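# Swap empty rack bin for the matching numbered bin

## Task

Find the single empty bin among the three racks along the table and set it down entirely on the returns board, which is the empty board at the +y end of the table. Then take the waiting bin on the other board whose label number equals the number on the strip above the bay you emptied, and place it in that bay: flat on the shelf, behind the shelf's lip, with its open front facing outward. The second waiting bin must stay on its board. Any rack bin that gets pushed must be put back in its own rack spot, flat and behind its shelf lip, or the task fails. Everything must stay in place without the robot holding it. Finish by opening the gripper and moving away.

## Robot and tools

Robot. There is one arm, with a two-finger gripper, mounted on a carriage that runs on a floor track (device name rail). The only camera is cam_wrist, 504x504 pixels, on the wrist.

Scene frame. Fixed to the table. z = 0 is the tabletop and +z is up. The track lies along y at x = 0. y = 0 is where the rail's position_m reads 0. The table starts at x = 0.31 m. The arm's base sits at x = 0, y roughly equal to position_m, z = 0.03 m, and faces +x. The returns board is at the +y end of the table.

Gripper axes. The fingers point along the gripper's +z and close along its y. end_effector_position is the point midway between the pads when they are shut. When closed the fingertips reach about 33 mm past that point; when fully open, about 9 mm. While closing, the tips move roughly 24 mm further out from the arm, so leave that much room above any surface.

execute_actions takes {"actions": [...]}. Actions run in order. Each action is an object that may have "rows", "steps", "until" and "rail". Every call returns the state and camera images, and an empty list returns only those.

rows: a list of 1 to 15 rows. Each row lasts one control step (1/30 s) and has 9 numbers, each in [-1, 1], in this order: dx, dy, dz, rx, ry, rz, position, force_limit, speed. This is a single arm, so there is one list of rows.
- dx, dy, dz, rx, ry, rz are an offset, not a pose. They are measured in the gripper's own axes from the gripper pose measured when the action began. For the first action in a call, that is the last pose any result reported. Every row is an offset from that same start point, not from the row before it. The scale is 1.0 = 0.6 m for the first three and 1.0 = 180 degrees for rx, ry, rz. The three rotation values together form one rotation vector.
- Each step, the command is clipped to within 70 mm and 16 degrees of the measured pose. Damped inverse kinematics follows it, and position wins over orientation when both cannot be met. To move gently, ramp the offset, for example 0.01 more per row (6 mm per step).
- position is the finger command: +1 is fully open (140 mm) and about -0.8 brings the pads together. -1 closes until something blocks the fingers.
- force_limit is the squeeze, for parts up to 40 mm wide: -1 is about 14 N, 0 about 60 N, +1 about 107 N.
- speed is how fast the gap changes: -1 is about 30 mm/s, 0 about 140 mm/s, +1 about 250 mm/s.

steps: an integer from 1 to 450, at least the number of rows. It defaults to 15. After the last row the arm keeps heading for that row's target, and the gripper keeps that row's command. Give long moves enough steps, and do not expect a hold to finish a cut-short move; send the rest in the next action.

until: this ends the action early once every condition is true, but it does not stop the motion. You can test a rail field, e.g. {"rail": {"position_status": ["!=", "moving"]}}. Numbers always need a comparison (=, !=, <, <=, >, >=). You can also use {"all": {"status": "ended"}}, which is true when nothing reads moving, or {"any": {"status": "ended"}}, which is true once a motion under way has ended.

rail: {"position_m": -2 to 2 m} sets where the carriage should stand, which is an absolute target on the track. {"speed_m_s": 0.01 to 1} sets its top speed; it starts at 1 and stays at the last value set. {"stop": true} halts it. The carriage accelerates and brakes at 2 m/s2. It has arrived when it is within 1.4 mm of the target. Rows never move the carriage, but a row's target travels with it. Wait for it to arrive before moving to a scene point or finishing. Any out-of-range value or unknown name makes the whole call be refused.

zoom_image: {"camera": "cam_wrist", "region": [x0, y0, x1, y1]}. The region is in pixels of the latest image, with (0, 0) at the top left and a maximum size of 504 by 504. Use it to read bin labels and the bay strips.

finished_scene: {"scene": n}, with the current scene's number. It ends the scene once your last command has been held, and it cannot be undone.

Result lines. The state gives end_effector_position (m) and end_effector_quat_wxyz, plus velocities, all in the scene frame. Readings are less accurate at long reach.
- Hand target is the pose the controller is currently driving toward.
- Joint positions and velocities list the rail (m) and then waist, shoulder, elbow, forearm roll, wrist pitch and wrist roll (rad). The elbow's range is ±2.792, the other rotary joints ±6.283, and the rail ±2 m.
- object_status: 0 moving; 1 blocked while opening; 2 blocked while closing, which means a grip; 3 reached the command or pads met. A thin part may still be held at 3.
- position_measured is in counts: 3 is open and 230 is pads together. It is not linear in mm.
- Stalled fingers stay put until the position changes by at least 0.01. To squeeze harder, raise force_limit and switch between -1 and -0.98.
- pose unreachable means the clearance check altered or blocked the target. The arm rests, and the call continues.
- For the rail, position_status is one of moving, done, contact_stop (pushed over about 320 N; re-read its position after it rolls back), time_out (look for what is blocking it, clear it, resend), stopped, or stopped_with_arm (send rows the arm can follow, then resend position_m). position_answer is taken, or not_taken, in which case send the value again.

Things to avoid. A torque fault (load limits: waist and shoulder 295, elbow 139, wrist joints 39.1 N m, including held weight) or an outside force of 144 N freezes the arm for 10 s and drops the rest of the call. Holding loads heats the motors; a MOTOR HOT line warns you before the brakes lock. Objects may be tugged or pushed briefly, so grip firmly and move smoothly. Do not drop bins, slam them or knock anything off the table. The robot keeps its last command while you think, and the rail may still be moving. Smooth, quick, low-effort motion is preferred.

Each tool is called after "Request:" in YAML: its name, and indented under it one key for each argument.

## Session

Request:
execute_actions:
  actions: []

Scene clock: 0.00 s.
end_effector_position=(+0.5982, -0.2880, +0.3128) position_measured=3 object_status=3 end_effector_quat_wxyz=(+0.126, +0.084, +0.787, -0.599) end_effector_velocity=(+0.000, +0.000, +0.000) end_effector_angular_velocity=(+0.000, +0.000, +0.000)
Joint positions: [-0.4    0.604  0.451  1.782 -1.051  1.785 -0.472]
Joint velocities: [0. 0. 0. 0. 0. 0. 0.]
Hand target: +0.598, -0.288, +0.313; +0.126, +0.084, +0.787, -0.599
rail: position_m=-0.400 position_m_goal=-0.400 speed_m_s=1.00 position_status=done position_answer=taken refusals=0

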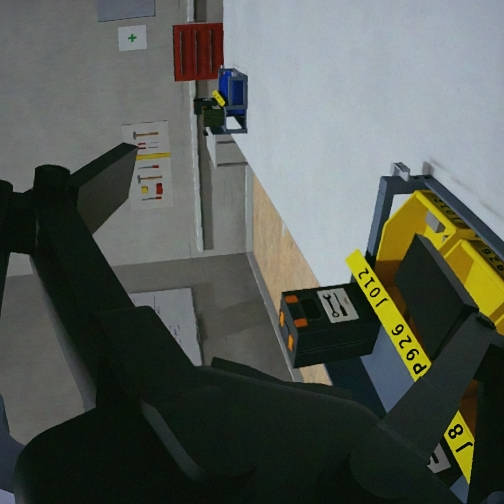

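Request:
execute_actions:
  actions:
    - {"rows":[[0.003,-0.03,-0.01,0,0,0,1,0,0],[0.006,-0.06,-0.02,0,0,0,1,0,0],[0.01,-0.1,-0.03,-0.02,0,0,1,0,0],[0.035,-0.43,-0.12,-0.403,-0.094,0,1,0,0]],"steps":75}

Scene clock: 13.70 s.
end_effector_position=(+0.4984, -0.2883, +0.5626) position_measured=3 object_status=3 end_effector_quat_wxyz=(+0.258, -0.090, +0.962, -0.024) end_effector_velocity=(+0.000, -0.000, -0.000) end_effector_angular_velocity=(-0.000, +0.000, -0.000)
Joint positions: [-0.4    0.226 -0.336  1.758 -0.121  1.209 -1.517]
Joint velocities: [ 0. -0.  0. -0.  0.  0.  0.]
Hand target: +0.498, -0.288, +0.563; +0.258, -0.090, +0.962, -0.024
Off the commanded pose: 0.001 m, 0 deg.
rail: position_m=-0.400 position_m_goal=-0.400 speed_m_s=1.00 position_status=done position_answer=taken refusals=0

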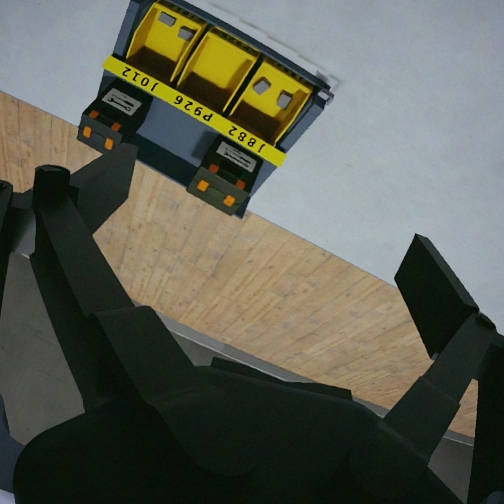

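Request:
execute_actions:
  actions:
    - {"rows":[[0,0,0,0,0,0.03,1,0,0],[0,0,0,0,0,0.53,1,0,0]],"steps":30,"rail":{"position_m":-0.65,"speed_m_s":0.4}}
    - {"rows":[[0,0,0,0,0,0.53,1,0,0]],"steps":40}

Scene clock: 18.23 s.
end_effector_position=(+0.4985, -0.5388, +0.5628) position_measured=3 object_status=3 end_effector_quat_wxyz=(+0.006, +0.950, +0.166, +0.264) end_effector_velocity=(-0.001, +0.001, -0.002) end_effector_angular_velocity=(-0.036, +0.022, -0.074)
Joint positions: [-0.65   0.152 -0.35   1.77   0.     1.186  1.377]
Joint velocities: [ 0.     0.067  0.016 -0.015 -0.107  0.026  0.146]
Hand target: +0.498, -0.538, +0.563; +0.007, +0.951, +0.164, +0.264
Off the commanded pose: 0.000 m, 0 deg.
rail: position_m=-0.650 position_m_goal=-0.650 speed_m_s=0.40 position_status=done position_answer=taken refusals=0

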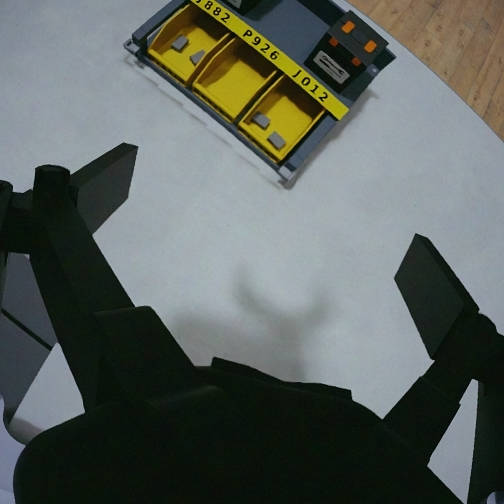

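Request:
execute_actions:
  actions:
    - {"rows":[[-0.02,0,0.03,0,0.01,0.01,1,0,0],[-0.04,-0.01,0.07,-0.01,0.03,0.03,1,0,0],[-0.125,-0.025,0.215,-0.04,0.105,0.098,1,0,0]],"steps":45}

Request:
zoom_image:
  camera: "cam_wrist"
  region: [100,50,400,350]

Scene clock: 25.07 s.
end_effector_position=(+0.4984, -0.5386, +0.4128) position_measured=3 object_status=3 end_effector_quat_wxyz=(-0.003, +0.906, +0.001, +0.424) end_effector_velocity=(-0.000, +0.000, -0.000) end_effector_angular_velocity=(-0.000, -0.000, -0.000)
Joint positions: [-0.65   0.293 -0.476  2.241 -0.416  0.562  2.12 ]
Joint velocities: [ 0.  0.  0.  0. -0.  0.  0.]
Hand target: +0.498, -0.538, +0.413; -0.003, +0.906, +0.001, +0.424
Off the commanded pose: 0.000 m, 0 deg.
rail: position_m=-0.650 position_m_goal=-0.650 speed_m_s=0.40 position_status=done position_answer=taken refusals=0

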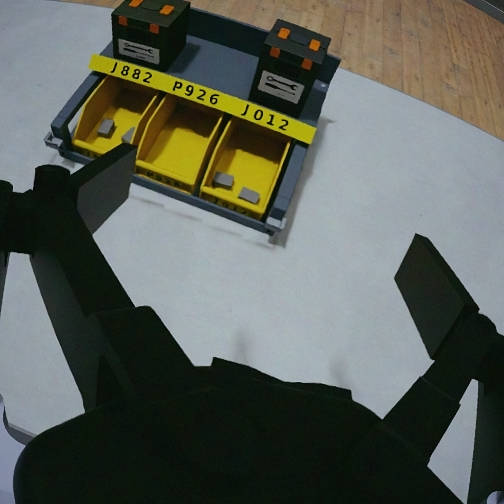

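Region (100, 50, 400, 350) of cam_wrist's 504x504 image, scaled by 1.680, with more detail than that image has.

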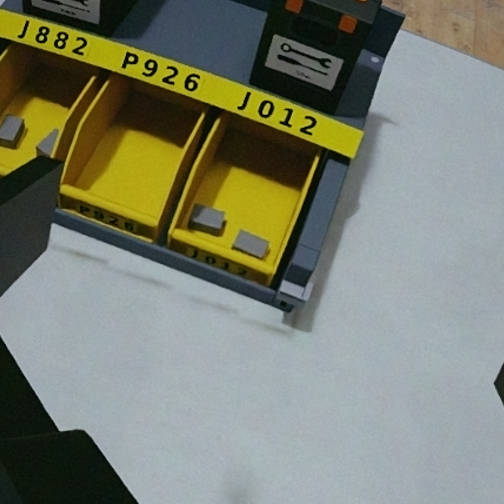

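Request:
execute_actions:
  actions:
    - {"rows":[[0.02,0,0.025,0,-0.02,0,1,0,0],[0.05,0,0.06,0,-0.05,0,1,0,0],[0.3,0,0.357,0,-0.2785,0,1,0,0]],"steps":55,"rail":{"position_m":-0.48}}

Scene clock: 33.27 s.
end_effector_position=(+0.7783, -0.3667, +0.4134) position_measured=3 object_status=3 end_effector_quat_wxyz=(-0.002, +1.000, +0.002, +0.000) end_effector_velocity=(+0.000, +0.000, -0.000) end_effector_angular_velocity=(-0.000, +0.000, -0.000)
Joint positions: [-0.48   0.099  0.374  1.221  0.004  1.546  1.665]
Joint velocities: [ 0. -0.  0. -0.  0.  0.  0.]
Hand target: +0.778, -0.367, +0.413; -0.002, +1.000, +0.002, +0.000
Off the commanded pose: 0.000 m, 0 deg.
rail: position_m=-0.480 position_m_goal=-0.480 speed_m_s=0.40 position_status=done position_answer=taken refusals=0

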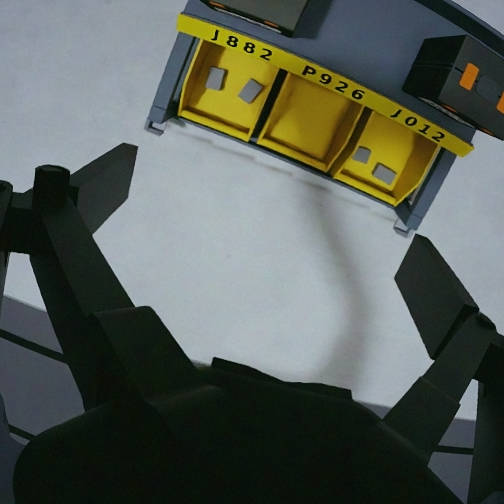

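Request:
execute_actions:
  actions:
    - {"rows":[[0,0,0.03,0,0,0,1,0,0],[0,0,0.06,0,0,0,1,0,0],[0,0,0.2,0,0,0,1,0,0]],"steps":25}

Scene clock: 38.03 s.
end_effector_position=(+0.7783, -0.3663, +0.2935) position_measured=3 object_status=3 end_effector_quat_wxyz=(-0.002, +1.000, +0.002, +0.000) end_effector_velocity=(-0.000, +0.000, -0.000) end_effector_angular_velocity=(-0.000, +0.000, +0.000)
Joint positions: [-0.48   0.099  0.4    1.401  0.004  1.34   1.664]
Joint velocities: [ 0.  0.  0.  0. -0. -0. -0.]
Hand target: +0.778, -0.367, +0.293; -0.002, +1.000, +0.002, +0.000
Off the commanded pose: 0.000 m, 0 deg.
rail: position_m=-0.480 position_m_goal=-0.480 speed_m_s=0.40 position_status=done position_answer=taken refusals=0

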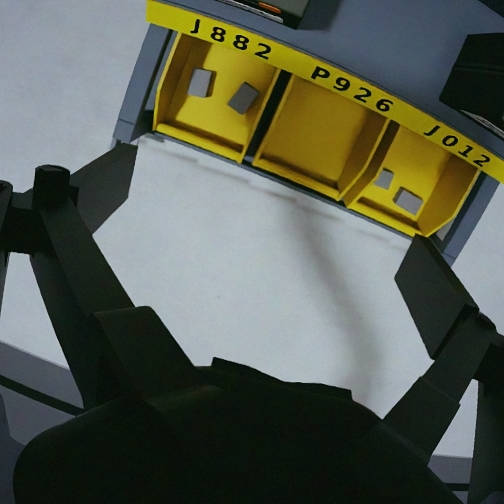

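Request:
execute_actions:
  actions:
    - {"rows":[[-0.03,0,0,0,0,0,1,0,0],[-0.06,0,0,0,0,0,1,0,0],[-0.1333,0,0,0,0,0,1,0,0]],"steps":20}

Scene clock: 43.70 s.
end_effector_position=(+0.6984, -0.3667, +0.2934) position_measured=3 object_status=3 end_effector_quat_wxyz=(-0.002, +1.000, +0.002, +0.000) end_effector_velocity=(-0.001, +0.000, +0.000) end_effector_angular_velocity=(+0.000, -0.000, +0.000)
Joint positions: [-0.48   0.11   0.276  1.573  0.004  1.293  1.675]
Joint velocities: [ 0.     0.    -0.001  0.001  0.    -0.     0.   ]
Hand target: +0.698, -0.367, +0.293; -0.002, +1.000, +0.002, +0.000
Off the commanded pose: 0.000 m, 0 deg.
rail: position_m=-0.480 position_m_goal=-0.480 speed_m_s=0.40 position_status=done position_answer=taken refusals=0

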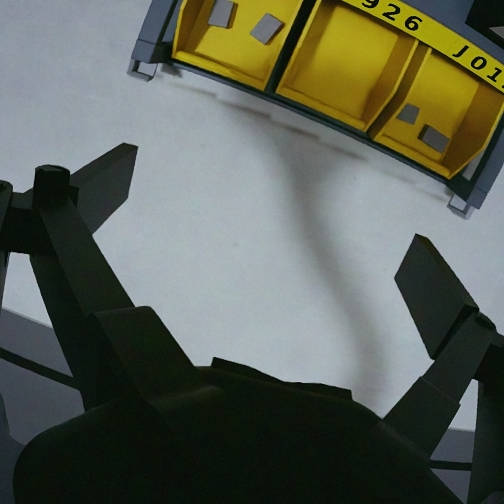

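Request:
execute_actions:
  actions:
    - {"rows":[[0.01,0.01,0,0,0,-0.03,-0.3,0,0],[0.04,0.06,0.05,0,0,-0.472,-0.3,0,0]],"steps":45}
    - {"rows":[[0,0,0.03,0,0,0,-0.3,0,0],[0,0,0.06,0,0,0,-0.3,0,0],[0,0,0.14,0,0,0,-0.3,0,0]],"steps":20}

Scene clock: 59.20 s.
end_effector_position=(+0.7226, -0.4023, +0.1794) position_measured=167 object_status=3 end_effector_quat_wxyz=(-0.001, +0.736, +0.677, +0.001) end_effector_velocity=(-0.000, +0.000, -0.001) end_effector_angular_velocity=(-0.000, +0.000, +0.000)
Joint positions: [-0.48   0.058  0.371  1.66   0.005  1.11   0.139]
Joint velocities: [ 0.     0.     0.001  0.001 -0.    -0.001 -0.   ]
Hand target: +0.723, -0.402, +0.179; -0.001, +0.736, +0.677, +0.001
Off the commanded pose: 0.000 m, 0 deg.
rail: position_m=-0.480 position_m_goal=-0.480 speed_m_s=0.40 position_status=done position_answer=taken refusals=0

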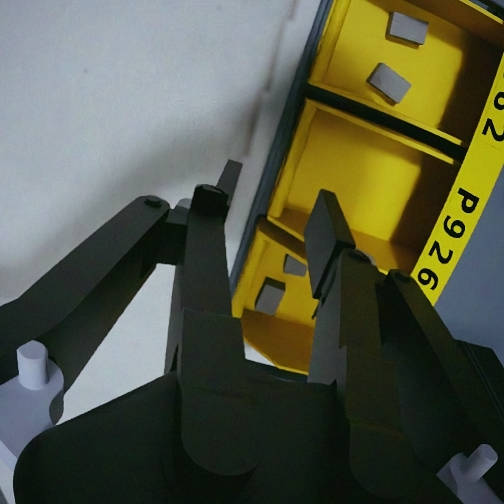

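Request:
zoom_image:
  camera: "cam_wrist"
  region: [200,40,452,292]

Region (200, 40, 452, 292) of cam_wrist's 504x504 image, scaled by 2.000, with more detail than that image has.

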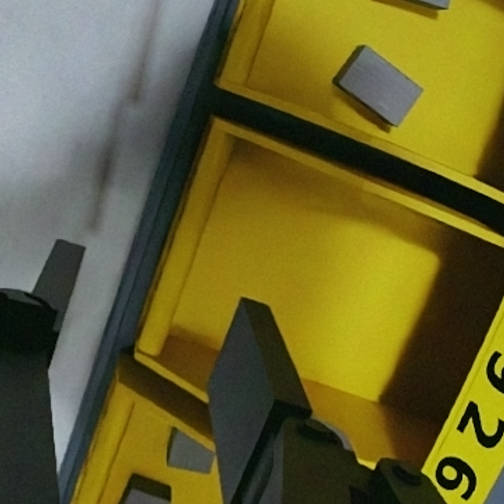

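Request:
execute_actions:
  actions:
    - {"rows":[[0,0.005,0.02,0,0,0,-0.45,0,0],[0,0.01,0.04,0,0,0,-0.45,0,0],[0,0.015,0.06,0,0,0,-0.45,0,0],[0,0.018,0.085,0,0,0,-0.45,0,0]],"steps":20}

Request:
zoom_image:
  camera: "cam_wrist"
  region: [200,40,452,292]

Scene clock: 68.67 s.
end_effector_position=(+0.7333, -0.4031, +0.1284) position_measured=186 object_status=3 end_effector_quat_wxyz=(-0.001, +0.736, +0.677, +0.001) end_effector_velocity=(+0.000, -0.000, -0.000) end_effector_angular_velocity=(-0.000, +0.000, -0.000)
Joint positions: [-0.48   0.056  0.426  1.682  0.004  1.033  0.137]
Joint velocities: [ 0. -0.  0.  0. -0. -0. -0.]
Hand target: +0.733, -0.403, +0.128; -0.001, +0.736, +0.677, +0.001
Off the commanded pose: 0.000 m, 0 deg.
rail: position_m=-0.480 position_m_goal=-0.480 speed_m_s=0.40 position_status=done position_answer=taken refusals=0

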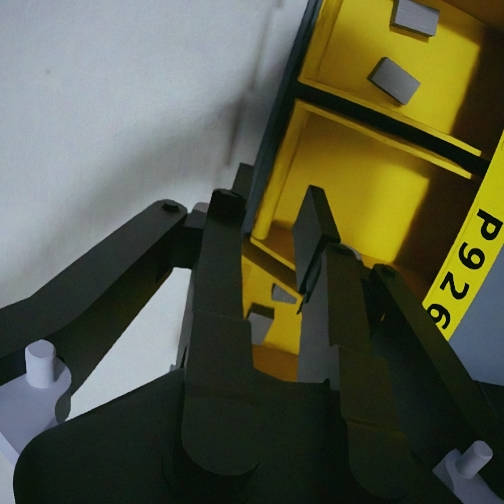

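Region (200, 40, 452, 292) of cam_wrist's 504x504 image, scaled by 2.000, with more detail than that image has.

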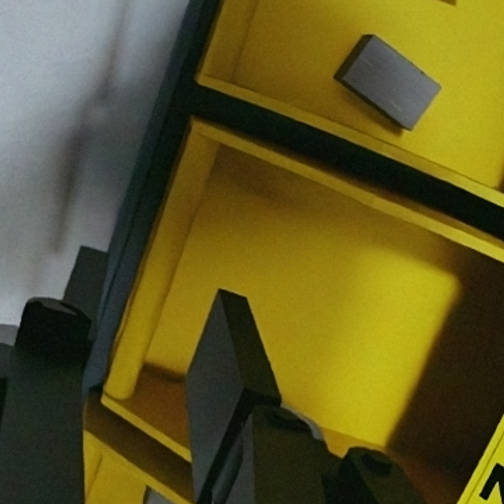

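Request:
execute_actions:
  actions:
    - {"rows":[[0,0.002,0.01,0,0,0,-0.45,0,0],[0,0.004,0.02,0,0,0,-0.45,0,0],[0,0.004,0.03,0,0,0,-0.45,0,0],[0,0.004,0.04,0,0,0,-0.45,0,0],[0,0.004,0.055,0,0,0,-0.45,0,0]],"steps":18}

Request:
zoom_image:
  camera: "cam_wrist"
  region: [200,40,452,292]

Scene clock: 72.37 s.
end_effector_position=(+0.7357, -0.4032, +0.0955) position_measured=186 object_status=3 end_effector_quat_wxyz=(-0.001, +0.736, +0.677, +0.001) end_effector_velocity=(-0.000, -0.000, -0.001) end_effector_angular_velocity=(-0.000, +0.000, -0.000)
Joint positions: [-0.48   0.055  0.458  1.702  0.005  0.981  0.137]
Joint velocities: [ 0.    -0.     0.001  0.    -0.    -0.001  0.   ]
Hand target: +0.736, -0.403, +0.095; -0.001, +0.736, +0.677, +0.001
Off the commanded pose: 0.000 m, 0 deg.
rail: position_m=-0.480 position_m_goal=-0.480 speed_m_s=0.40 position_status=done position_answer=taken refusals=0

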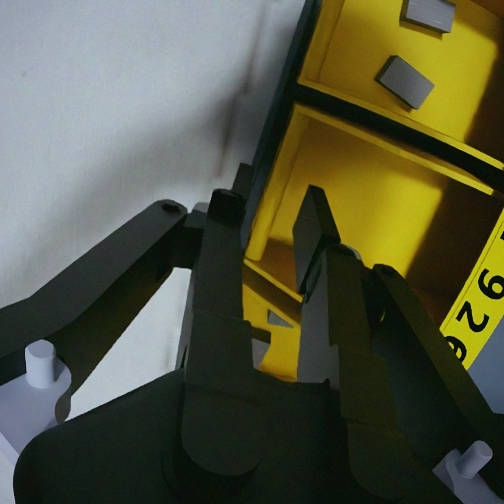

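Region (200, 40, 452, 292) of cam_wrist's 504x504 image, scaled by 2.000, with more detail than that image has.

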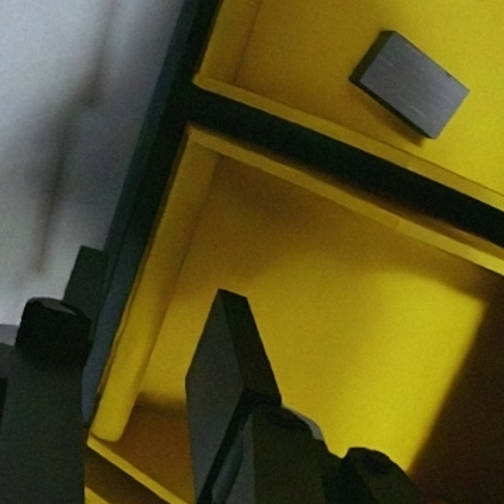

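Request:
execute_actions:
  actions:
    - {"rows":[[0,0,0.01,0,0,0,-0.45,-1,0],[0,0,0.02,0,0,0,-0.45,-1,0]],"steps":12}
    - {"rows":[[0,0,0,0,0,0,-1,-1,-0.5]],"steps":22}

Scene clock: 75.40 s.
end_effector_position=(+0.7357, -0.4032, +0.0835) position_measured=230 object_status=3 end_effector_quat_wxyz=(-0.001, +0.736, +0.677, +0.001) end_effector_velocity=(-0.000, -0.000, -0.000) end_effector_angular_velocity=(-0.000, +0.000, +0.000)
Joint positions: [-0.48   0.055  0.469  1.711  0.005  0.962  0.136]
Joint velocities: [ 0.  0. -0.  0. -0.  0.  0.]
Hand target: +0.736, -0.403, +0.084; -0.001, +0.736, +0.677, +0.001
Off the commanded pose: 0.000 m, 0 deg.
rail: position_m=-0.480 position_m_goal=-0.480 speed_m_s=0.40 position_status=done position_answer=taken refusals=0

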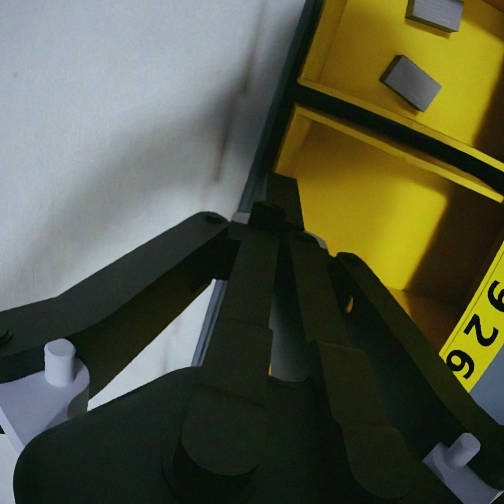

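Request:
execute_actions:
  actions:
    - {"rows":[[0,0,0,0,0,0,-0.55,-1,0]],"steps":10}
    - {"rows":[[0,0,0.01,0,0,0,-0.55,-1,0],[0,0,0.02,0,0,0,-0.55,-1,0]],"steps":12}
    - {"rows":[[0,0,0,0,0,0,-1,-1,-0.5]],"steps":20}

Scene clock: 78.53 s.
end_effector_position=(+0.7357, -0.4033, +0.0716) position_measured=217 object_status=2 end_effector_quat_wxyz=(-0.001, +0.736, +0.677, +0.001) end_effector_velocity=(-0.000, -0.000, -0.000) end_effector_angular_velocity=(-0.000, +0.000, +0.000)
Joint positions: [-0.48   0.055  0.48   1.719  0.005  0.942  0.136]
Joint velocities: [ 0. -0.  0. -0.  0.  0. -0.]
Hand target: +0.736, -0.403, +0.072; -0.001, +0.736, +0.677, +0.001
Off the commanded pose: 0.000 m, 0 deg.
rail: position_m=-0.480 position_m_goal=-0.480 speed_m_s=0.40 position_status=done position_answer=taken refusals=0

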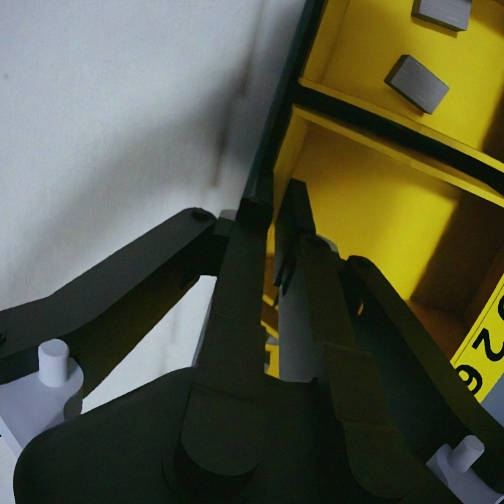

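Request:
execute_actions:
  actions:
    - {"rows":[[0,0,0,0,0,0,-0.63,-1,0]],"steps":8}
    - {"rows":[[0,0,0.004,0,0,0,-0.63,-1,0],[0,0,0.008,0,0,0,-0.63,-1,0],[0,0,0.012,0,0,0,-0.63,-1,0],[0,0,0.016,0,0,0,-0.63,-1,0]],"steps":14}

Request:
zoom_image:
  camera: "cam_wrist"
  region: [200,80,368,248]

Scene clock: 82.13 s.
end_effector_position=(+0.7358, -0.4033, +0.0621) position_measured=209 object_status=3 end_effector_quat_wxyz=(-0.001, +0.736, +0.677, +0.001) end_effector_velocity=(-0.000, -0.000, -0.001) end_effector_angular_velocity=(-0.000, +0.000, +0.000)
Joint positions: [-0.48   0.055  0.489  1.725  0.005  0.927  0.136]
Joint velocities: [ 0.     0.     0.001  0.001  0.    -0.001 -0.   ]
Hand target: +0.736, -0.403, +0.062; -0.001, +0.736, +0.677, +0.001
Off the commanded pose: 0.000 m, 0 deg.
rail: position_m=-0.480 position_m_goal=-0.480 speed_m_s=0.40 position_status=done position_answer=taken refusals=0

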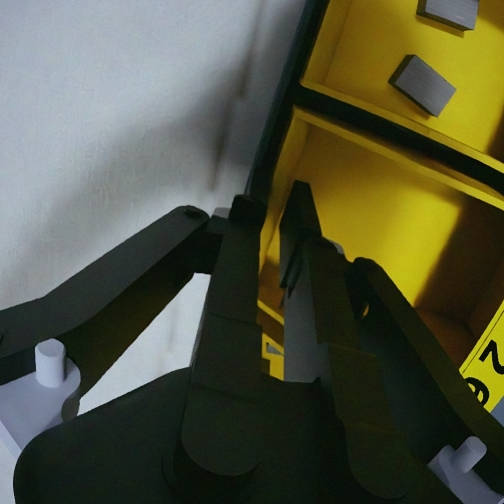

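Region (200, 80, 368, 248) of cam_wrist's 504x504 image, scaled by 3.000, with more detail than that image has.

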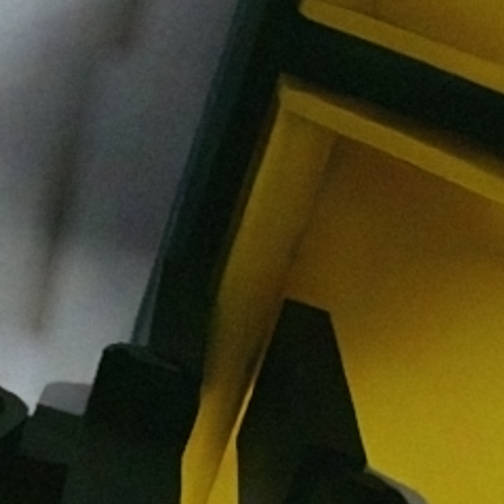

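Request:
execute_actions:
  actions:
    - {"rows":[[0,0,0.003,0,0,0,-0.63,-1,0],[0,0,0.006,0,0,0,-0.63,-1,0],[0,0,0.009,0,0,0,-0.63,-1,0],[0,0,0.012,0,0,0,-0.63,-1,0]],"steps":14}

Scene clock: 84.77 s.
end_effector_position=(+0.7360, -0.4032, +0.0555) position_measured=209 object_status=3 end_effector_quat_wxyz=(-0.001, +0.736, +0.677, +0.002) end_effector_velocity=(-0.000, -0.000, -0.002) end_effector_angular_velocity=(-0.000, +0.001, -0.000)
Joint positions: [-0.48   0.055  0.496  1.729  0.005  0.916  0.136]
Joint velocities: [ 0.    -0.     0.002  0.001  0.    -0.002 -0.   ]
Hand target: +0.736, -0.403, +0.055; -0.001, +0.736, +0.677, +0.001
Off the commanded pose: 0.001 m, 0 deg.
rail: position_m=-0.480 position_m_goal=-0.480 speed_m_s=0.40 position_status=done position_answer=taken refusals=0

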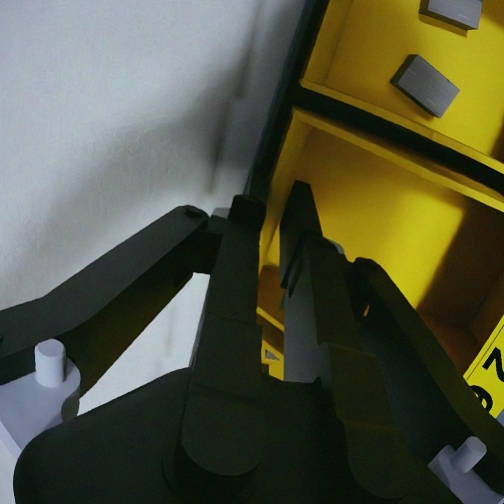

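Request:
execute_actions:
  actions:
    - {"rows":[[0,0,-0.007,0,0,0,-0.63,-1,0]],"steps":10}
    - {"rows":[[0,0,0,0,0,0,-1,1,-0.5]],"steps":18}
    - {"rows":[[0,0,-0.004,0,0,0,-1,1,-0.5],[0,0,-0.008,0,0,0,-1,1,-0.5],[0,0,-0.012,0,0,0,-1,1,-0.5],[0,0,-0.016,0,0,0,-1,1,-0.5],[0,0,-0.02,0,0,0,-1,1,-0.5],[0,0,-0.024,0,0,0,-1,1,-0.5],[0,0,-0.028,0,0,0,-1,1,-0.5]],"steps":20}

Scene clock: 89.03 s.
end_effector_position=(+0.7357, -0.4032, +0.0759) position_measured=224 object_status=2 end_effector_quat_wxyz=(-0.001, +0.736, +0.677, +0.001) end_effector_velocity=(+0.000, +0.000, +0.000) end_effector_angular_velocity=(+0.000, -0.000, +0.000)
Joint positions: [-0.48   0.055  0.476  1.716  0.005  0.949  0.136]
Joint velocities: [ 0. -0. -0. -0.  0.  0.  0.]
Hand target: +0.736, -0.403, +0.076; -0.001, +0.736, +0.677, +0.001
Off the commanded pose: 0.000 m, 0 deg.
rail: position_m=-0.480 position_m_goal=-0.480 speed_m_s=0.40 position_status=done position_answer=taken refusals=0

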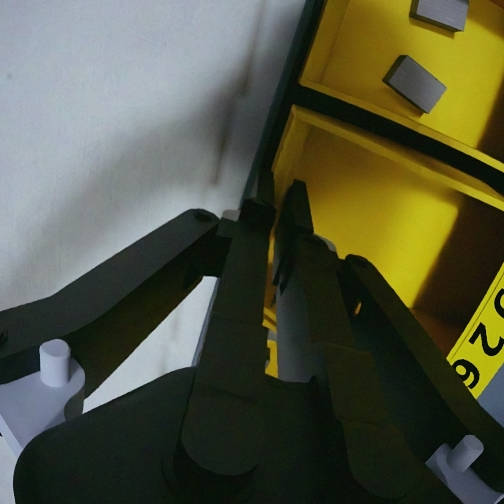

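The bin lifts with the gripper. Next is a short test pull over the lip.

Request:
execute_actions:
  actions:
    - {"rows":[[0,-0.002,-0.003,0,0,0,-1,1,-0.5],[0,-0.004,-0.006,0,0,0,-1,1,-0.5],[0,-0.007,-0.006,0,0,0,-1,1,-0.5],[0,-0.01,-0.006,0,0,0,-1,1,-0.5],[0,-0.014,-0.006,0,0,0,-1,1,-0.5],[0,-0.018,-0.006,0,0,0,-1,1,-0.5],[0,-0.022,-0.006,0,0,0,-1,1,-0.5],[0,-0.027,-0.006,0,0,0,-1,1,-0.5]],"steps":20}

Scene clock: 92.27 s.
end_effector_position=(+0.7196, -0.4019, +0.0795) position_measured=224 object_status=2 end_effector_quat_wxyz=(-0.001, +0.736, +0.677, +0.001) end_effector_velocity=(-0.000, +0.000, +0.000) end_effector_angular_velocity=(-0.000, +0.000, +0.000)
Joint positions: [-0.48   0.058  0.451  1.747  0.004  0.942  0.139]
Joint velocities: [ 0.     0.    -0.     0.001  0.    -0.     0.   ]
Hand target: +0.720, -0.402, +0.080; -0.001, +0.736, +0.677, +0.001
Off the commanded pose: 0.000 m, 0 deg.
rail: position_m=-0.480 position_m_goal=-0.480 speed_m_s=0.40 position_status=done position_answer=taken refusals=0

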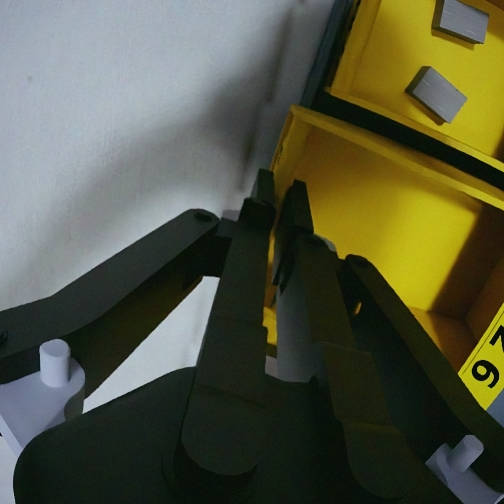

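Request:
execute_actions:
  actions:
    - {"rows":[[0,-0.01,0,0,0,0,-1,1,-0.5],[0,-0.02,0,0,0,0,-1,1,-0.5],[0,-0.03,0,0,0,0,-1,1,-0.5],[0,-0.04,0,0,0,0,-1,1,-0.5],[0,-0.05,0,0,0,0,-1,1,-0.5],[0,-0.06,0,0,0,0,-1,1,-0.5],[0,-0.07,0,0,0,0,-1,1,-0.5],[0,-0.08,0,0,0,0,-1,1,-0.5],[0,-0.09,0,0,0,0,-1,1,-0.5],[0,-0.1,0,0,0,0,-1,1,-0.5],[0,-0.11,0,0,0,0,-1,1,-0.5],[0,-0.12,0,0,0,0,-1,1,-0.5],[0,-0.13,0,0,0,0,-1,1,-0.5],[0,-0.14,0,0,0,0,-1,1,-0.5],[0,-0.15,0,0,0,0,-1,1,-0.5]],"steps":24}

Request:
execute_actions:
  actions:
    - {"rows":[[0,-0.01,0,0,0,0,-1,1,-0.5],[0,-0.025,0,0,0,0,-1,1,-0.5],[0,-0.045,0,0,0,0,-1,1,-0.5],[0,-0.065,0,0,0,0,-1,1,-0.5],[0,-0.085,0,0,0,0,-1,1,-0.5],[0,-0.105,0,0,0,0,-1,1,-0.5],[0,-0.125,0,0,0,0,-1,1,-0.5],[0,-0.145,0,0,0,0,-1,1,-0.5],[0,-0.165,0,0,0,0,-1,1,-0.5],[0,-0.185,0,0,0,0,-1,1,-0.5],[0,-0.205,0,0,0,0,-1,1,-0.5],[0,-0.225,0,0,0,0,-1,1,-0.5],[0,-0.245,0,0,0,0,-1,1,-0.5],[0,-0.265,0,0,0,0,-1,1,-0.5],[0,-0.28,0,0,0,0,-1,1,-0.5]],"steps":30}

Scene clock: 99.27 s.
end_effector_position=(+0.6302, -0.3945, +0.0795) position_measured=224 object_status=2 end_effector_quat_wxyz=(-0.001, +0.736, +0.677, +0.001) end_effector_velocity=(-0.004, +0.000, +0.000) end_effector_angular_velocity=(+0.000, -0.000, -0.000)
Joint positions: [-0.48   0.078  0.335  1.926  0.005  0.88   0.159]
Joint velocities: [ 0.     0.001 -0.005  0.007 -0.    -0.002  0.001]
Hand target: +0.630, -0.395, +0.080; -0.001, +0.736, +0.677, +0.001
Off the commanded pose: 0.000 m, 0 deg.
rail: position_m=-0.480 position_m_goal=-0.480 speed_m_s=0.40 position_status=done position_answer=taken refusals=0

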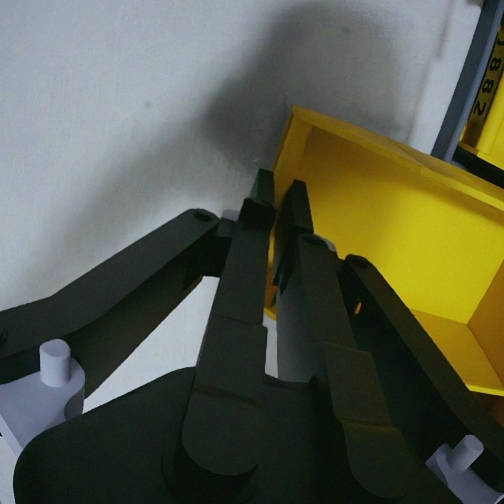

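Scene clock: 100.27 s.
end_effector_position=(+0.4628, -0.3806, +0.0796) position_measured=224 object_status=2 end_effector_quat_wxyz=(-0.001, +0.736, +0.677, +0.001) end_effector_velocity=(-0.001, -0.000, +0.000) end_effector_angular_velocity=(-0.001, -0.000, +0.001)
Joint positions: [-0.48   0.136  0.11   2.225  0.005  0.806  0.216]
Joint velocities: [ 0.     0.    -0.001  0.001 -0.001  0.     0.   ]
Hand target: +0.463, -0.381, +0.080; -0.001, +0.736, +0.677, +0.001
Off the commanded pose: 0.000 m, 0 deg.
rail: position_m=-0.480 position_m_goal=-0.480 speed_m_s=0.40 position_status=done position_answer=taken refusals=0

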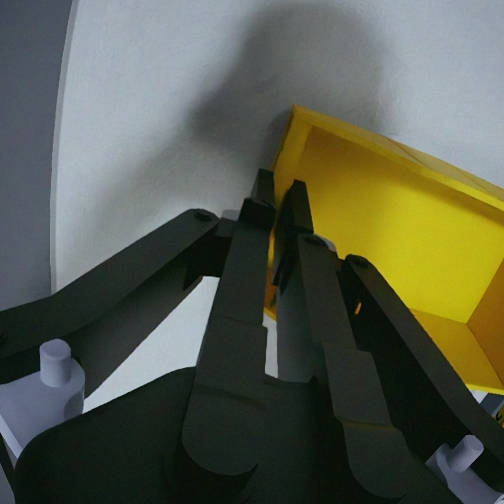

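Request:
execute_actions:
  actions:
    - {"rows":[[0,0,-0.01,0,0,0,-1,1,-0.5],[0,0,-0.025,0,0,0,-1,1,-0.5],[0,0,-0.045,0,0,0,-1,1,-0.5],[0,0,-0.07,0,0,0,-1,1,-0.5],[0,0,-0.1,0,0,0,-1,1,-0.5],[0,0,-0.13,0,0,0,-1,1,-0.5],[0,0,-0.16,0,0,0,-1,1,-0.5],[0,0,-0.2,0,0.01,0,-1,1,-0.5],[0,0,-0.25,0,0.03,0,-1,1,-0.5],[0,0,-0.3,0,0.05,0,-1,1,-0.5],[0,0.05,-0.65,0,0.3,0,-1,1,-0.5]],"steps":50}
    - {"rail":{"position_m":0.6,"speed_m_s":0.7},"steps":120,"until":{"rail":{"position_status":["!=","moving"]}}}

Scene clock: 107.03 s.
end_effector_position=(+0.4928, +0.6959, +0.4698) position_measured=224 object_status=2 end_effector_quat_wxyz=(-0.308, +0.655, +0.603, +0.335) end_effector_velocity=(+0.000, +0.027, +0.000) end_effector_angular_velocity=(-0.000, -0.000, +0.000)
Joint positions: [ 0.601 -0.422 -0.068  1.886  0.88   1.689 -0.4  ]
Joint velocities: [ 0.027 -0.     0.    -0.    -0.     0.     0.   ]
Hand target: +0.493, +0.695, +0.470; -0.309, +0.655, +0.603, +0.335
Off the commanded pose: 0.000 m, 0 deg.
rail: position_m=0.601 position_m_goal=0.600 speed_m_s=0.70 position_status=done position_answer=taken refusals=0

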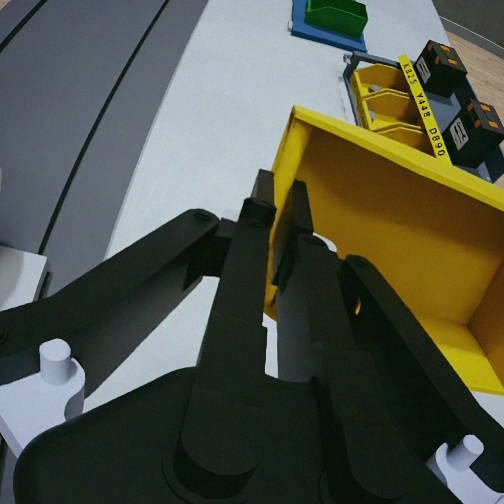

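Request:
execute_actions:
  actions:
    - {"rows":[[0,0.02,0,0,0,0,-1,1,-0.5],[0,0.04,0,0,0,0,-1,1,-0.5],[0,0.07,0,0,0,0,-1,1,-0.5],[0,0.1,0,0,0,0,-1,1,-0.5],[0,0.2,0,0,0,0,-1,1,-0.5]],"rail":{"position_m":1.3},"steps":120,"until":{"rail":{"position_m":[">",1.298]}}}
    - {"steps":6}

Scene clock: 110.47 s.
end_effector_position=(+0.6124, +1.3859, +0.4698) position_measured=224 object_status=2 end_effector_quat_wxyz=(-0.309, +0.655, +0.603, +0.335) end_effector_velocity=(+0.000, -0.000, +0.000) end_effector_angular_velocity=(-0.000, -0.000, -0.000)
Joint positions: [ 1.3   -0.357  0.12   1.693  0.9    1.644 -0.356]
Joint velocities: [-0. -0.  0. -0.  0. -0.  0.]
Hand target: +0.612, +1.385, +0.470; -0.309, +0.655, +0.603, +0.335
Off the commanded pose: 0.000 m, 0 deg.
rail: position_m=1.300 position_m_goal=1.300 speed_m_s=0.70 position_status=done position_answer=taken refusals=0

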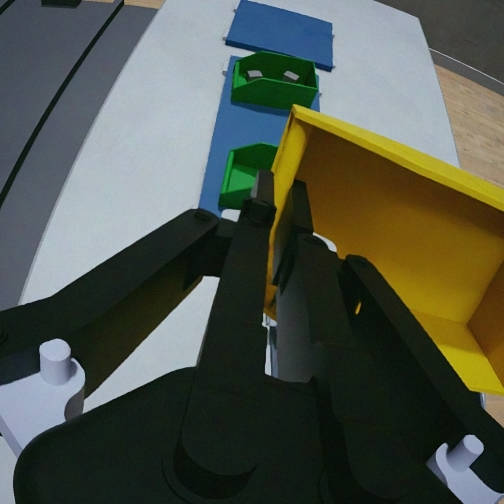

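Request:
execute_actions:
  actions:
    - {"rows":[[0,0,0,0,-0.02,0,-1,1,-0.5],[0,0,0,0,-0.05,0,-1,1,-0.5],[0,0,0,0,-0.3,0,-1,1,-0.5]],"rail":{"position_m":2.0},"steps":48}
    - {"rows":[[0.02,0.01,0,0,0,0,-1,1,-0.5],[0.04,0.03,0,0,0,0,-1,1,-0.5],[0.07,0.05,0,0,0,0,-1,1,-0.5],[0.1,0.07,0,0,0,0,-1,1,-0.5],[0.36,0.22,0,0,0,-0.0265,-1,1,-0.5]],"steps":35}

Scene clock: 116.70 s.
end_effector_position=(+0.7615, +2.2901, +0.4703) position_measured=224 object_status=2 end_effector_quat_wxyz=(-0.001, +0.707, +0.707, +0.001) end_effector_velocity=(+0.000, +0.000, -0.000) end_effector_angular_velocity=(-0.000, +0.000, +0.000)
Joint positions: [2.    0.32  0.428 1.041 0.004 1.67  0.32 ]
Joint velocities: [ 0.     0.     0.001 -0.001 -0.     0.001  0.   ]
Hand target: +0.762, +2.290, +0.470; -0.001, +0.707, +0.707, +0.001
Off the commanded pose: 0.000 m, 0 deg.
rail: position_m=2.000 position_m_goal=2.000 speed_m_s=0.70 position_status=done position_answer=taken refusals=0

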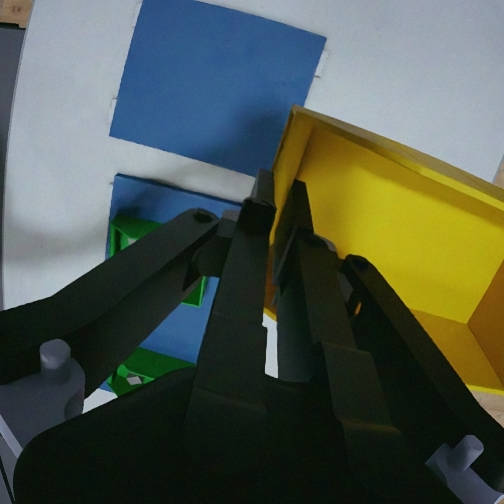

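Request:
execute_actions:
  actions:
    - {"rows":[[0,-0.01,0.02,0,0,0,-1,1,-0.5],[0,-0.02,0.04,0,0,0,-1,1,-0.5],[0,-0.035,0.07,0,0,0,-1,1,-0.5],[0,-0.05,0.1,0,0,0,-1,1,-0.5],[0.01,-0.3,0.6,0,0,0,-1,1,-0.5]],"steps":45}

Scene clock: 123.20 s.
end_effector_position=(+0.5816, +2.2971, +0.1104) position_measured=224 object_status=2 end_effector_quat_wxyz=(-0.001, +0.707, +0.707, +0.001) end_effector_velocity=(-0.000, -0.000, -0.000) end_effector_angular_velocity=(-0.001, +0.000, +0.000)
Joint positions: [2.    0.418 0.325 1.87  0.004 0.944 0.416]
Joint velocities: [ 0.     0.     0.     0.001 -0.001 -0.001  0.   ]
Hand target: +0.582, +2.297, +0.110; -0.001, +0.707, +0.707, +0.001
Off the commanded pose: 0.000 m, 0 deg.
rail: position_m=2.000 position_m_goal=2.000 speed_m_s=0.70 position_status=done position_answer=taken refusals=0

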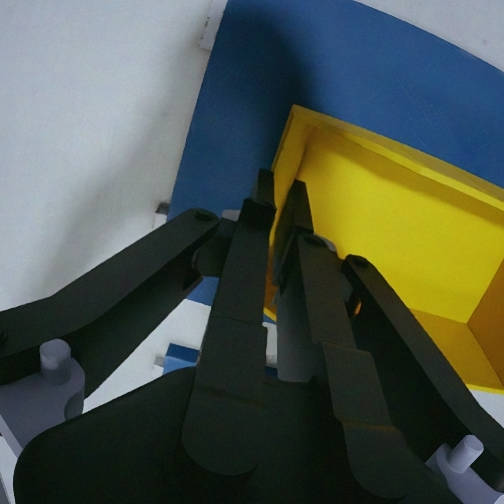

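Request:
execute_actions:
  actions:
    - {"rows":[[0,0,0.01,0,0,0,-1,1,-0.5],[0,0,0.02,0,0,0,-1,1,-0.5],[0,0,0.03,0,0,0,-1,1,-0.5],[0,0,0.04,0,0,0,-1,1,-0.5],[0,0,0.05,0,0,0,-1,1,-0.5],[0,0,0.056,0,0,0,-1,1,-0.5],[0,0,0.061,0,0,0,-1,1,-0.5],[0,0,0.065,0,0,0,-1,1,-0.5],[0,0,0.069,0,0,0,-1,1,-0.5],[0,0,0.073,0,0,0,-1,1,-0.5],[0,0,0.077,0,0,0,-1,1,-0.5]],"steps":22}

Request:
execute_actions:
  actions:
    - {"rows":[[0,0,0.003,0,0,0,-1,1,-0.5],[0,0,0.006,0,0,0,-1,1,-0.5],[0,0,0.009,0,0,0,-1,1,-0.5]],"steps":12}

Scene clock: 137.30 s.
end_effector_position=(+0.5813, +2.2970, +0.0710) position_measured=224 object_status=2 end_effector_quat_wxyz=(-0.001, +0.707, +0.707, +0.001) end_effector_velocity=(+0.000, -0.000, +0.000) end_effector_angular_velocity=(+0.000, -0.000, -0.000)
Joint positions: [2.    0.418 0.366 1.899 0.004 0.875 0.416]
Joint velocities: [ 0. -0.  0. -0. -0.  0.  0.]
Hand target: +0.581, +2.297, +0.071; -0.001, +0.707, +0.707, +0.001
Off the commanded pose: 0.007 m, 0 deg.
FORCE FAULT: contact force on the arm reached its limit, and the arm stopped for 10 seconds. The contact can be on any part of the arm, not only on its tool. The arm's remaining commands of this call were not run. The arm holds still and accepts commands again. Move the arm away from the contact; if what it grips holds it there, let go first. Pushing or pulling that hard again can fault the arm again.
rail: position_m=2.000 position_m_goal=2.000 speed_m_s=0.70 position_status=done position_answer=taken refusals=0

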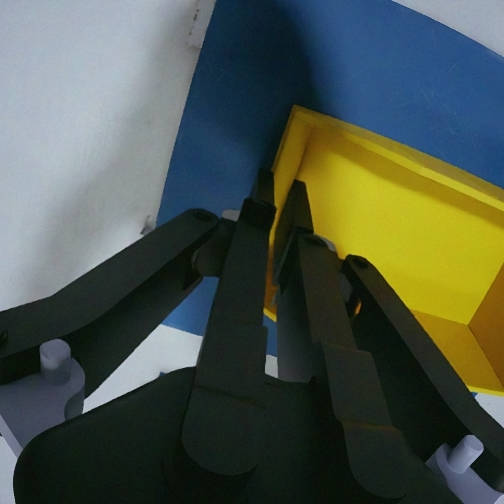

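Scene clock: 147.47 s.
end_effector_position=(+0.5813, +2.2970, +0.0710) position_measured=224 object_status=2 end_effector_quat_wxyz=(-0.001, +0.707, +0.707, +0.001) end_effector_velocity=(-0.000, -0.000, -0.000) end_effector_angular_velocity=(-0.000, +0.000, -0.000)
Joint positions: [2.    0.418 0.366 1.899 0.004 0.875 0.416]
Joint velocities: [ 0. -0. -0.  0. -0.  0.  0.]
Hand target: +0.581, +2.297, +0.071; -0.001, +0.707, +0.707, +0.001
Off the commanded pose: 0.005 m, 0 deg.
FORCE FAULT: contact force on the arm reached its limit, and the arm stopped for 10 seconds. The contact can be on any part of the arm, not only on its tool. The arm's remaining commands of this call were not run. The arm holds still and accepts commands again. Move the arm away from the contact; if what it grips holds it there, let go first. Pushing or pulling that hard again can fault the arm again.
rail: position_m=2.000 position_m_goal=2.000 speed_m_s=0.70 position_status=done position_answer=taken refusals=0

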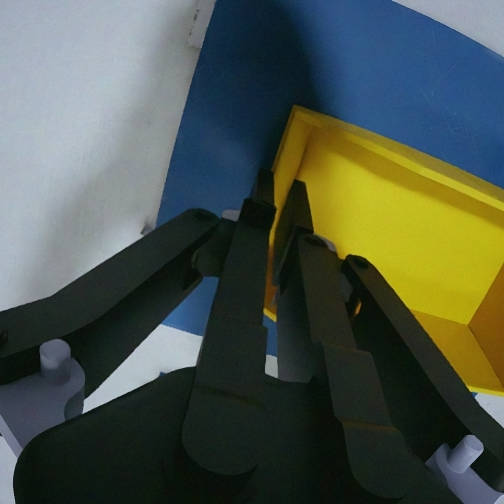

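The board sits higher than I estimated, which caused two force faults. The bin is resting on it now, so I'll release and read the waiting bins' labels.

Request:
execute_actions:
  actions:
    - {"rows":[[0,0,-0.001,0,0,0,-0.5,0,0]],"steps":10}
    - {"rows":[[0,0,-0.02,0,0,0,-0.5,0,0],[0,0,-0.04,0,0,0,-0.5,0,0],[0,0,-0.07,0,0,0,-0.5,0,0],[0,0,-0.1,0,0,0,-0.5,0,0],[0,0,-0.13,0,0,0,-0.5,0,0],[0,0,-0.16,0,0,0,-0.5,0,0],[0,-0.03,-0.2,0,0,0,-0.5,0,0],[0,-0.2,-0.35,-0.17,0,0,-0.5,0,0]],"steps":35}
    - {"rail":{"position_m":1.75},"steps":25}

Scene clock: 153.63 s.
end_effector_position=(+0.4613, +2.0462, +0.2815) position_measured=192 object_status=3 end_effector_quat_wxyz=(+0.185, +0.682, +0.682, +0.187) end_effector_velocity=(+0.000, +0.001, +0.000) end_effector_angular_velocity=(+0.000, -0.000, +0.000)
Joint positions: [ 1.75   0.708 -0.157  2.146 -0.481  0.789  0.988]
Joint velocities: [ 0.001 -0.    -0.    -0.    -0.    -0.001  0.   ]
Hand target: +0.461, +2.047, +0.282; +0.185, +0.682, +0.682, +0.188
Off the commanded pose: 0.000 m, 0 deg.
rail: position_m=1.750 position_m_goal=1.750 speed_m_s=0.70 position_status=done position_answer=taken refusals=0

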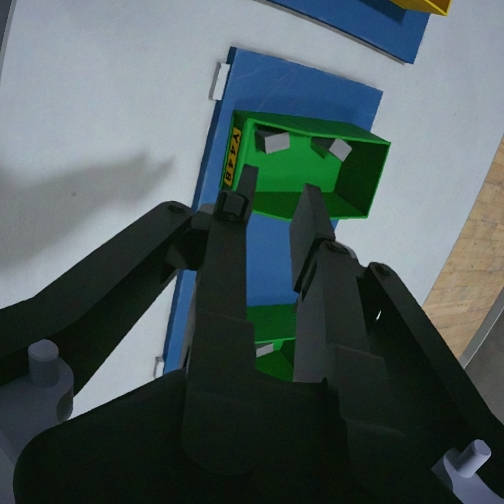

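Request:
execute_actions:
  actions:
    - {"rows":[[0,0.01,0.01,0.02,0,0,-0.5,0,0],[0,0.02,0.03,0.05,0,0,-0.5,0,0],[0,0.05,0.12,0.17,0,0,-0.5,0,0]],"steps":30,"rail":{"position_m":1.47}}

Request:
zoom_image:
  camera: "cam_wrist"
  region: [230,20,482,272]

Scene clock: 158.10 s.
end_effector_position=(+0.5238, +1.7665, +0.2348) position_measured=192 object_status=3 end_effector_quat_wxyz=(-0.001, +0.707, +0.707, +0.001) end_effector_velocity=(+0.000, -0.000, -0.000) end_effector_angular_velocity=(-0.000, +0.001, -0.000)
Joint positions: [1.47  0.456 0.146 1.846 0.003 1.149 0.455]
Joint velocities: [ 0.    -0.001  0.    -0.     0.     0.001 -0.   ]
Hand target: +0.524, +1.767, +0.235; -0.001, +0.707, +0.707, +0.001
Off the commanded pose: 0.000 m, 0 deg.
rail: position_m=1.470 position_m_goal=1.470 speed_m_s=0.70 position_status=done position_answer=taken refusals=0

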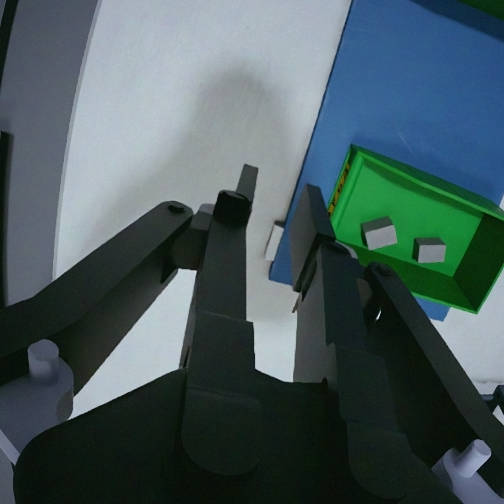

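Region (230, 20, 482, 272) of cam_wrist's 504x504 image, scaled by 2.000, with more detail than that image has.

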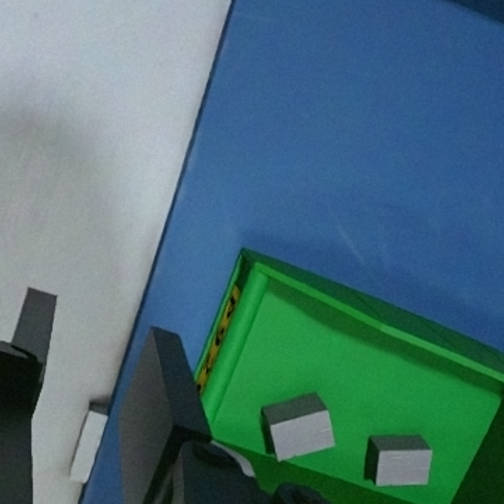

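Request:
execute_actions:
  actions:
    - {"rows":[[0,0.02,0.01,0,0,0,-0.45,0,0],[-0.01,0.04,0.03,0,0,0,-0.45,0,0],[-0.02,0.07,0.06,0,0,0,-0.45,0,0],[-0.05,0.128,0.158,0,0,0,-0.45,0,0]],"steps":24}

Request:
zoom_image:
  camera: "cam_wrist"
  region: [200,40,452,292]

Scene clock: 163.63 s.
end_effector_position=(+0.6005, +1.7368, +0.1399) position_measured=186 object_status=3 end_effector_quat_wxyz=(-0.001, +0.707, +0.707, +0.001) end_effector_velocity=(+0.000, +0.000, -0.000) end_effector_angular_velocity=(+0.000, +0.000, -0.000)
Joint positions: [1.47  0.364 0.304 1.837 0.004 1.    0.362]
Joint velocities: [ 0.    -0.     0.001 -0.     0.    -0.    -0.   ]
Hand target: +0.601, +1.737, +0.140; -0.001, +0.707, +0.707, +0.001
Off the commanded pose: 0.000 m, 0 deg.
rail: position_m=1.470 position_m_goal=1.470 speed_m_s=0.70 position_status=done position_answer=taken refusals=0

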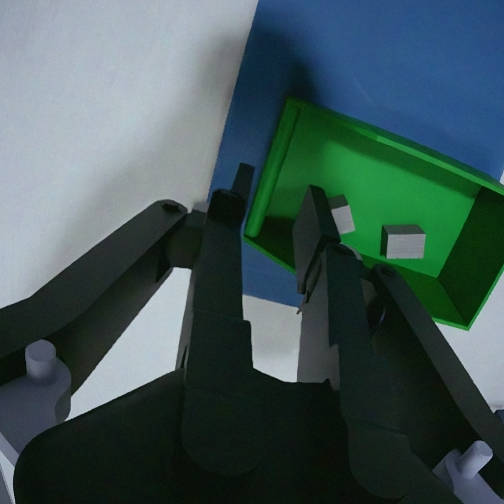

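Region (200, 40, 452, 292) of cam_wrist's 504x504 image, scaled by 2.000, with more detail than that image has.

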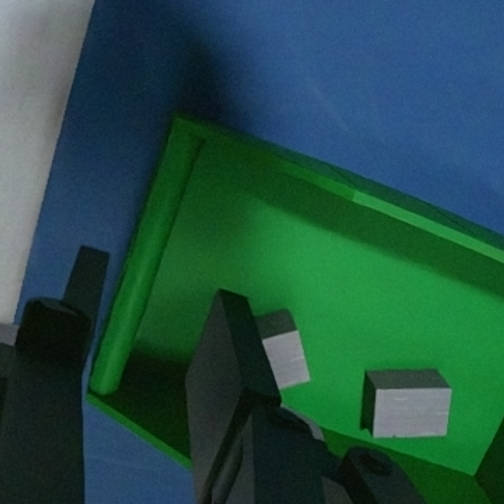

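Request:
execute_actions:
  actions:
    - {"rows":[[0,-0.003,0.01,0,0,0,-0.55,0,0],[-0.002,-0.006,0.02,0,0,0,-0.55,0,0],[-0.002,-0.006,0.035,0,0,0,-0.55,0,0],[-0.002,-0.006,0.05,0,0,0,-0.55,0,0],[-0.002,-0.006,0.065,0,0,0,-0.55,0,0],[-0.002,-0.006,0.08,0,0,0,-0.55,0,0],[-0.002,-0.006,0.095,0,0,0,-0.55,0,0],[-0.002,-0.006,0.112,0,0,0,-0.55,0,0]],"steps":22}
    - {"rows":[[0,0,0,0,0,0,-1,1,-0.5]],"steps":20}
    - {"rows":[[0,0,-0.005,0,0,0,-1,1,-0.5],[0,0,-0.01,0,0,0,-1,1,-0.5],[0,0,-0.02,0,0,0,-1,1,-0.5],[0,0,-0.03,0,0,0,-1,1,-0.5],[0,0,-0.04,0,0,0,-1,1,-0.5],[0,-0.005,-0.05,0,0,0,-1,1,-0.5],[0,-0.015,-0.06,0,0,0,-1,1,-0.5],[0,-0.03,-0.07,0,0,0,-1,1,-0.5],[0,-0.05,-0.08,0,0,0,-1,1,-0.5],[0,-0.07,-0.09,0,0,0,-1,1,-0.5],[0,-0.09,-0.1,0,0,0,-1,1,-0.5],[0,-0.11,-0.11,0,0,0,-1,1,-0.5],[0,-0.13,-0.12,0,0,0,-1,1,-0.5],[0,-0.15,-0.13,0,0,0,-1,1,-0.5],[0,-0.225,-0.15,0,0,0,-1,1,-0.5]],"steps":30}

Scene clock: 171.83 s.
end_effector_position=(+0.4621, +1.7354, +0.1627) position_measured=225 object_status=2 end_effector_quat_wxyz=(-0.001, +0.707, +0.707, +0.001) end_effector_velocity=(-0.002, -0.000, +0.002) end_effector_angular_velocity=(-0.002, -0.001, +0.001)
Joint positions: [1.47  0.455 0.101 2.045 0.004 0.995 0.453]
Joint velocities: [ 0.     0.002 -0.004  0.001 -0.002  0.003  0.003]
Hand target: +0.462, +1.736, +0.163; -0.001, +0.707, +0.707, +0.001
Off the commanded pose: 0.000 m, 0 deg.
rail: position_m=1.470 position_m_goal=1.470 speed_m_s=0.70 position_status=done position_answer=taken refusals=0

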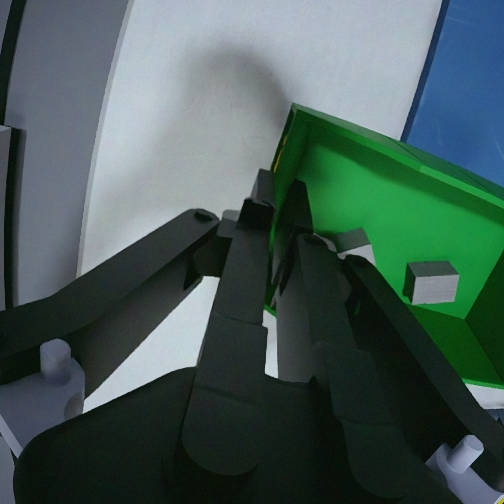

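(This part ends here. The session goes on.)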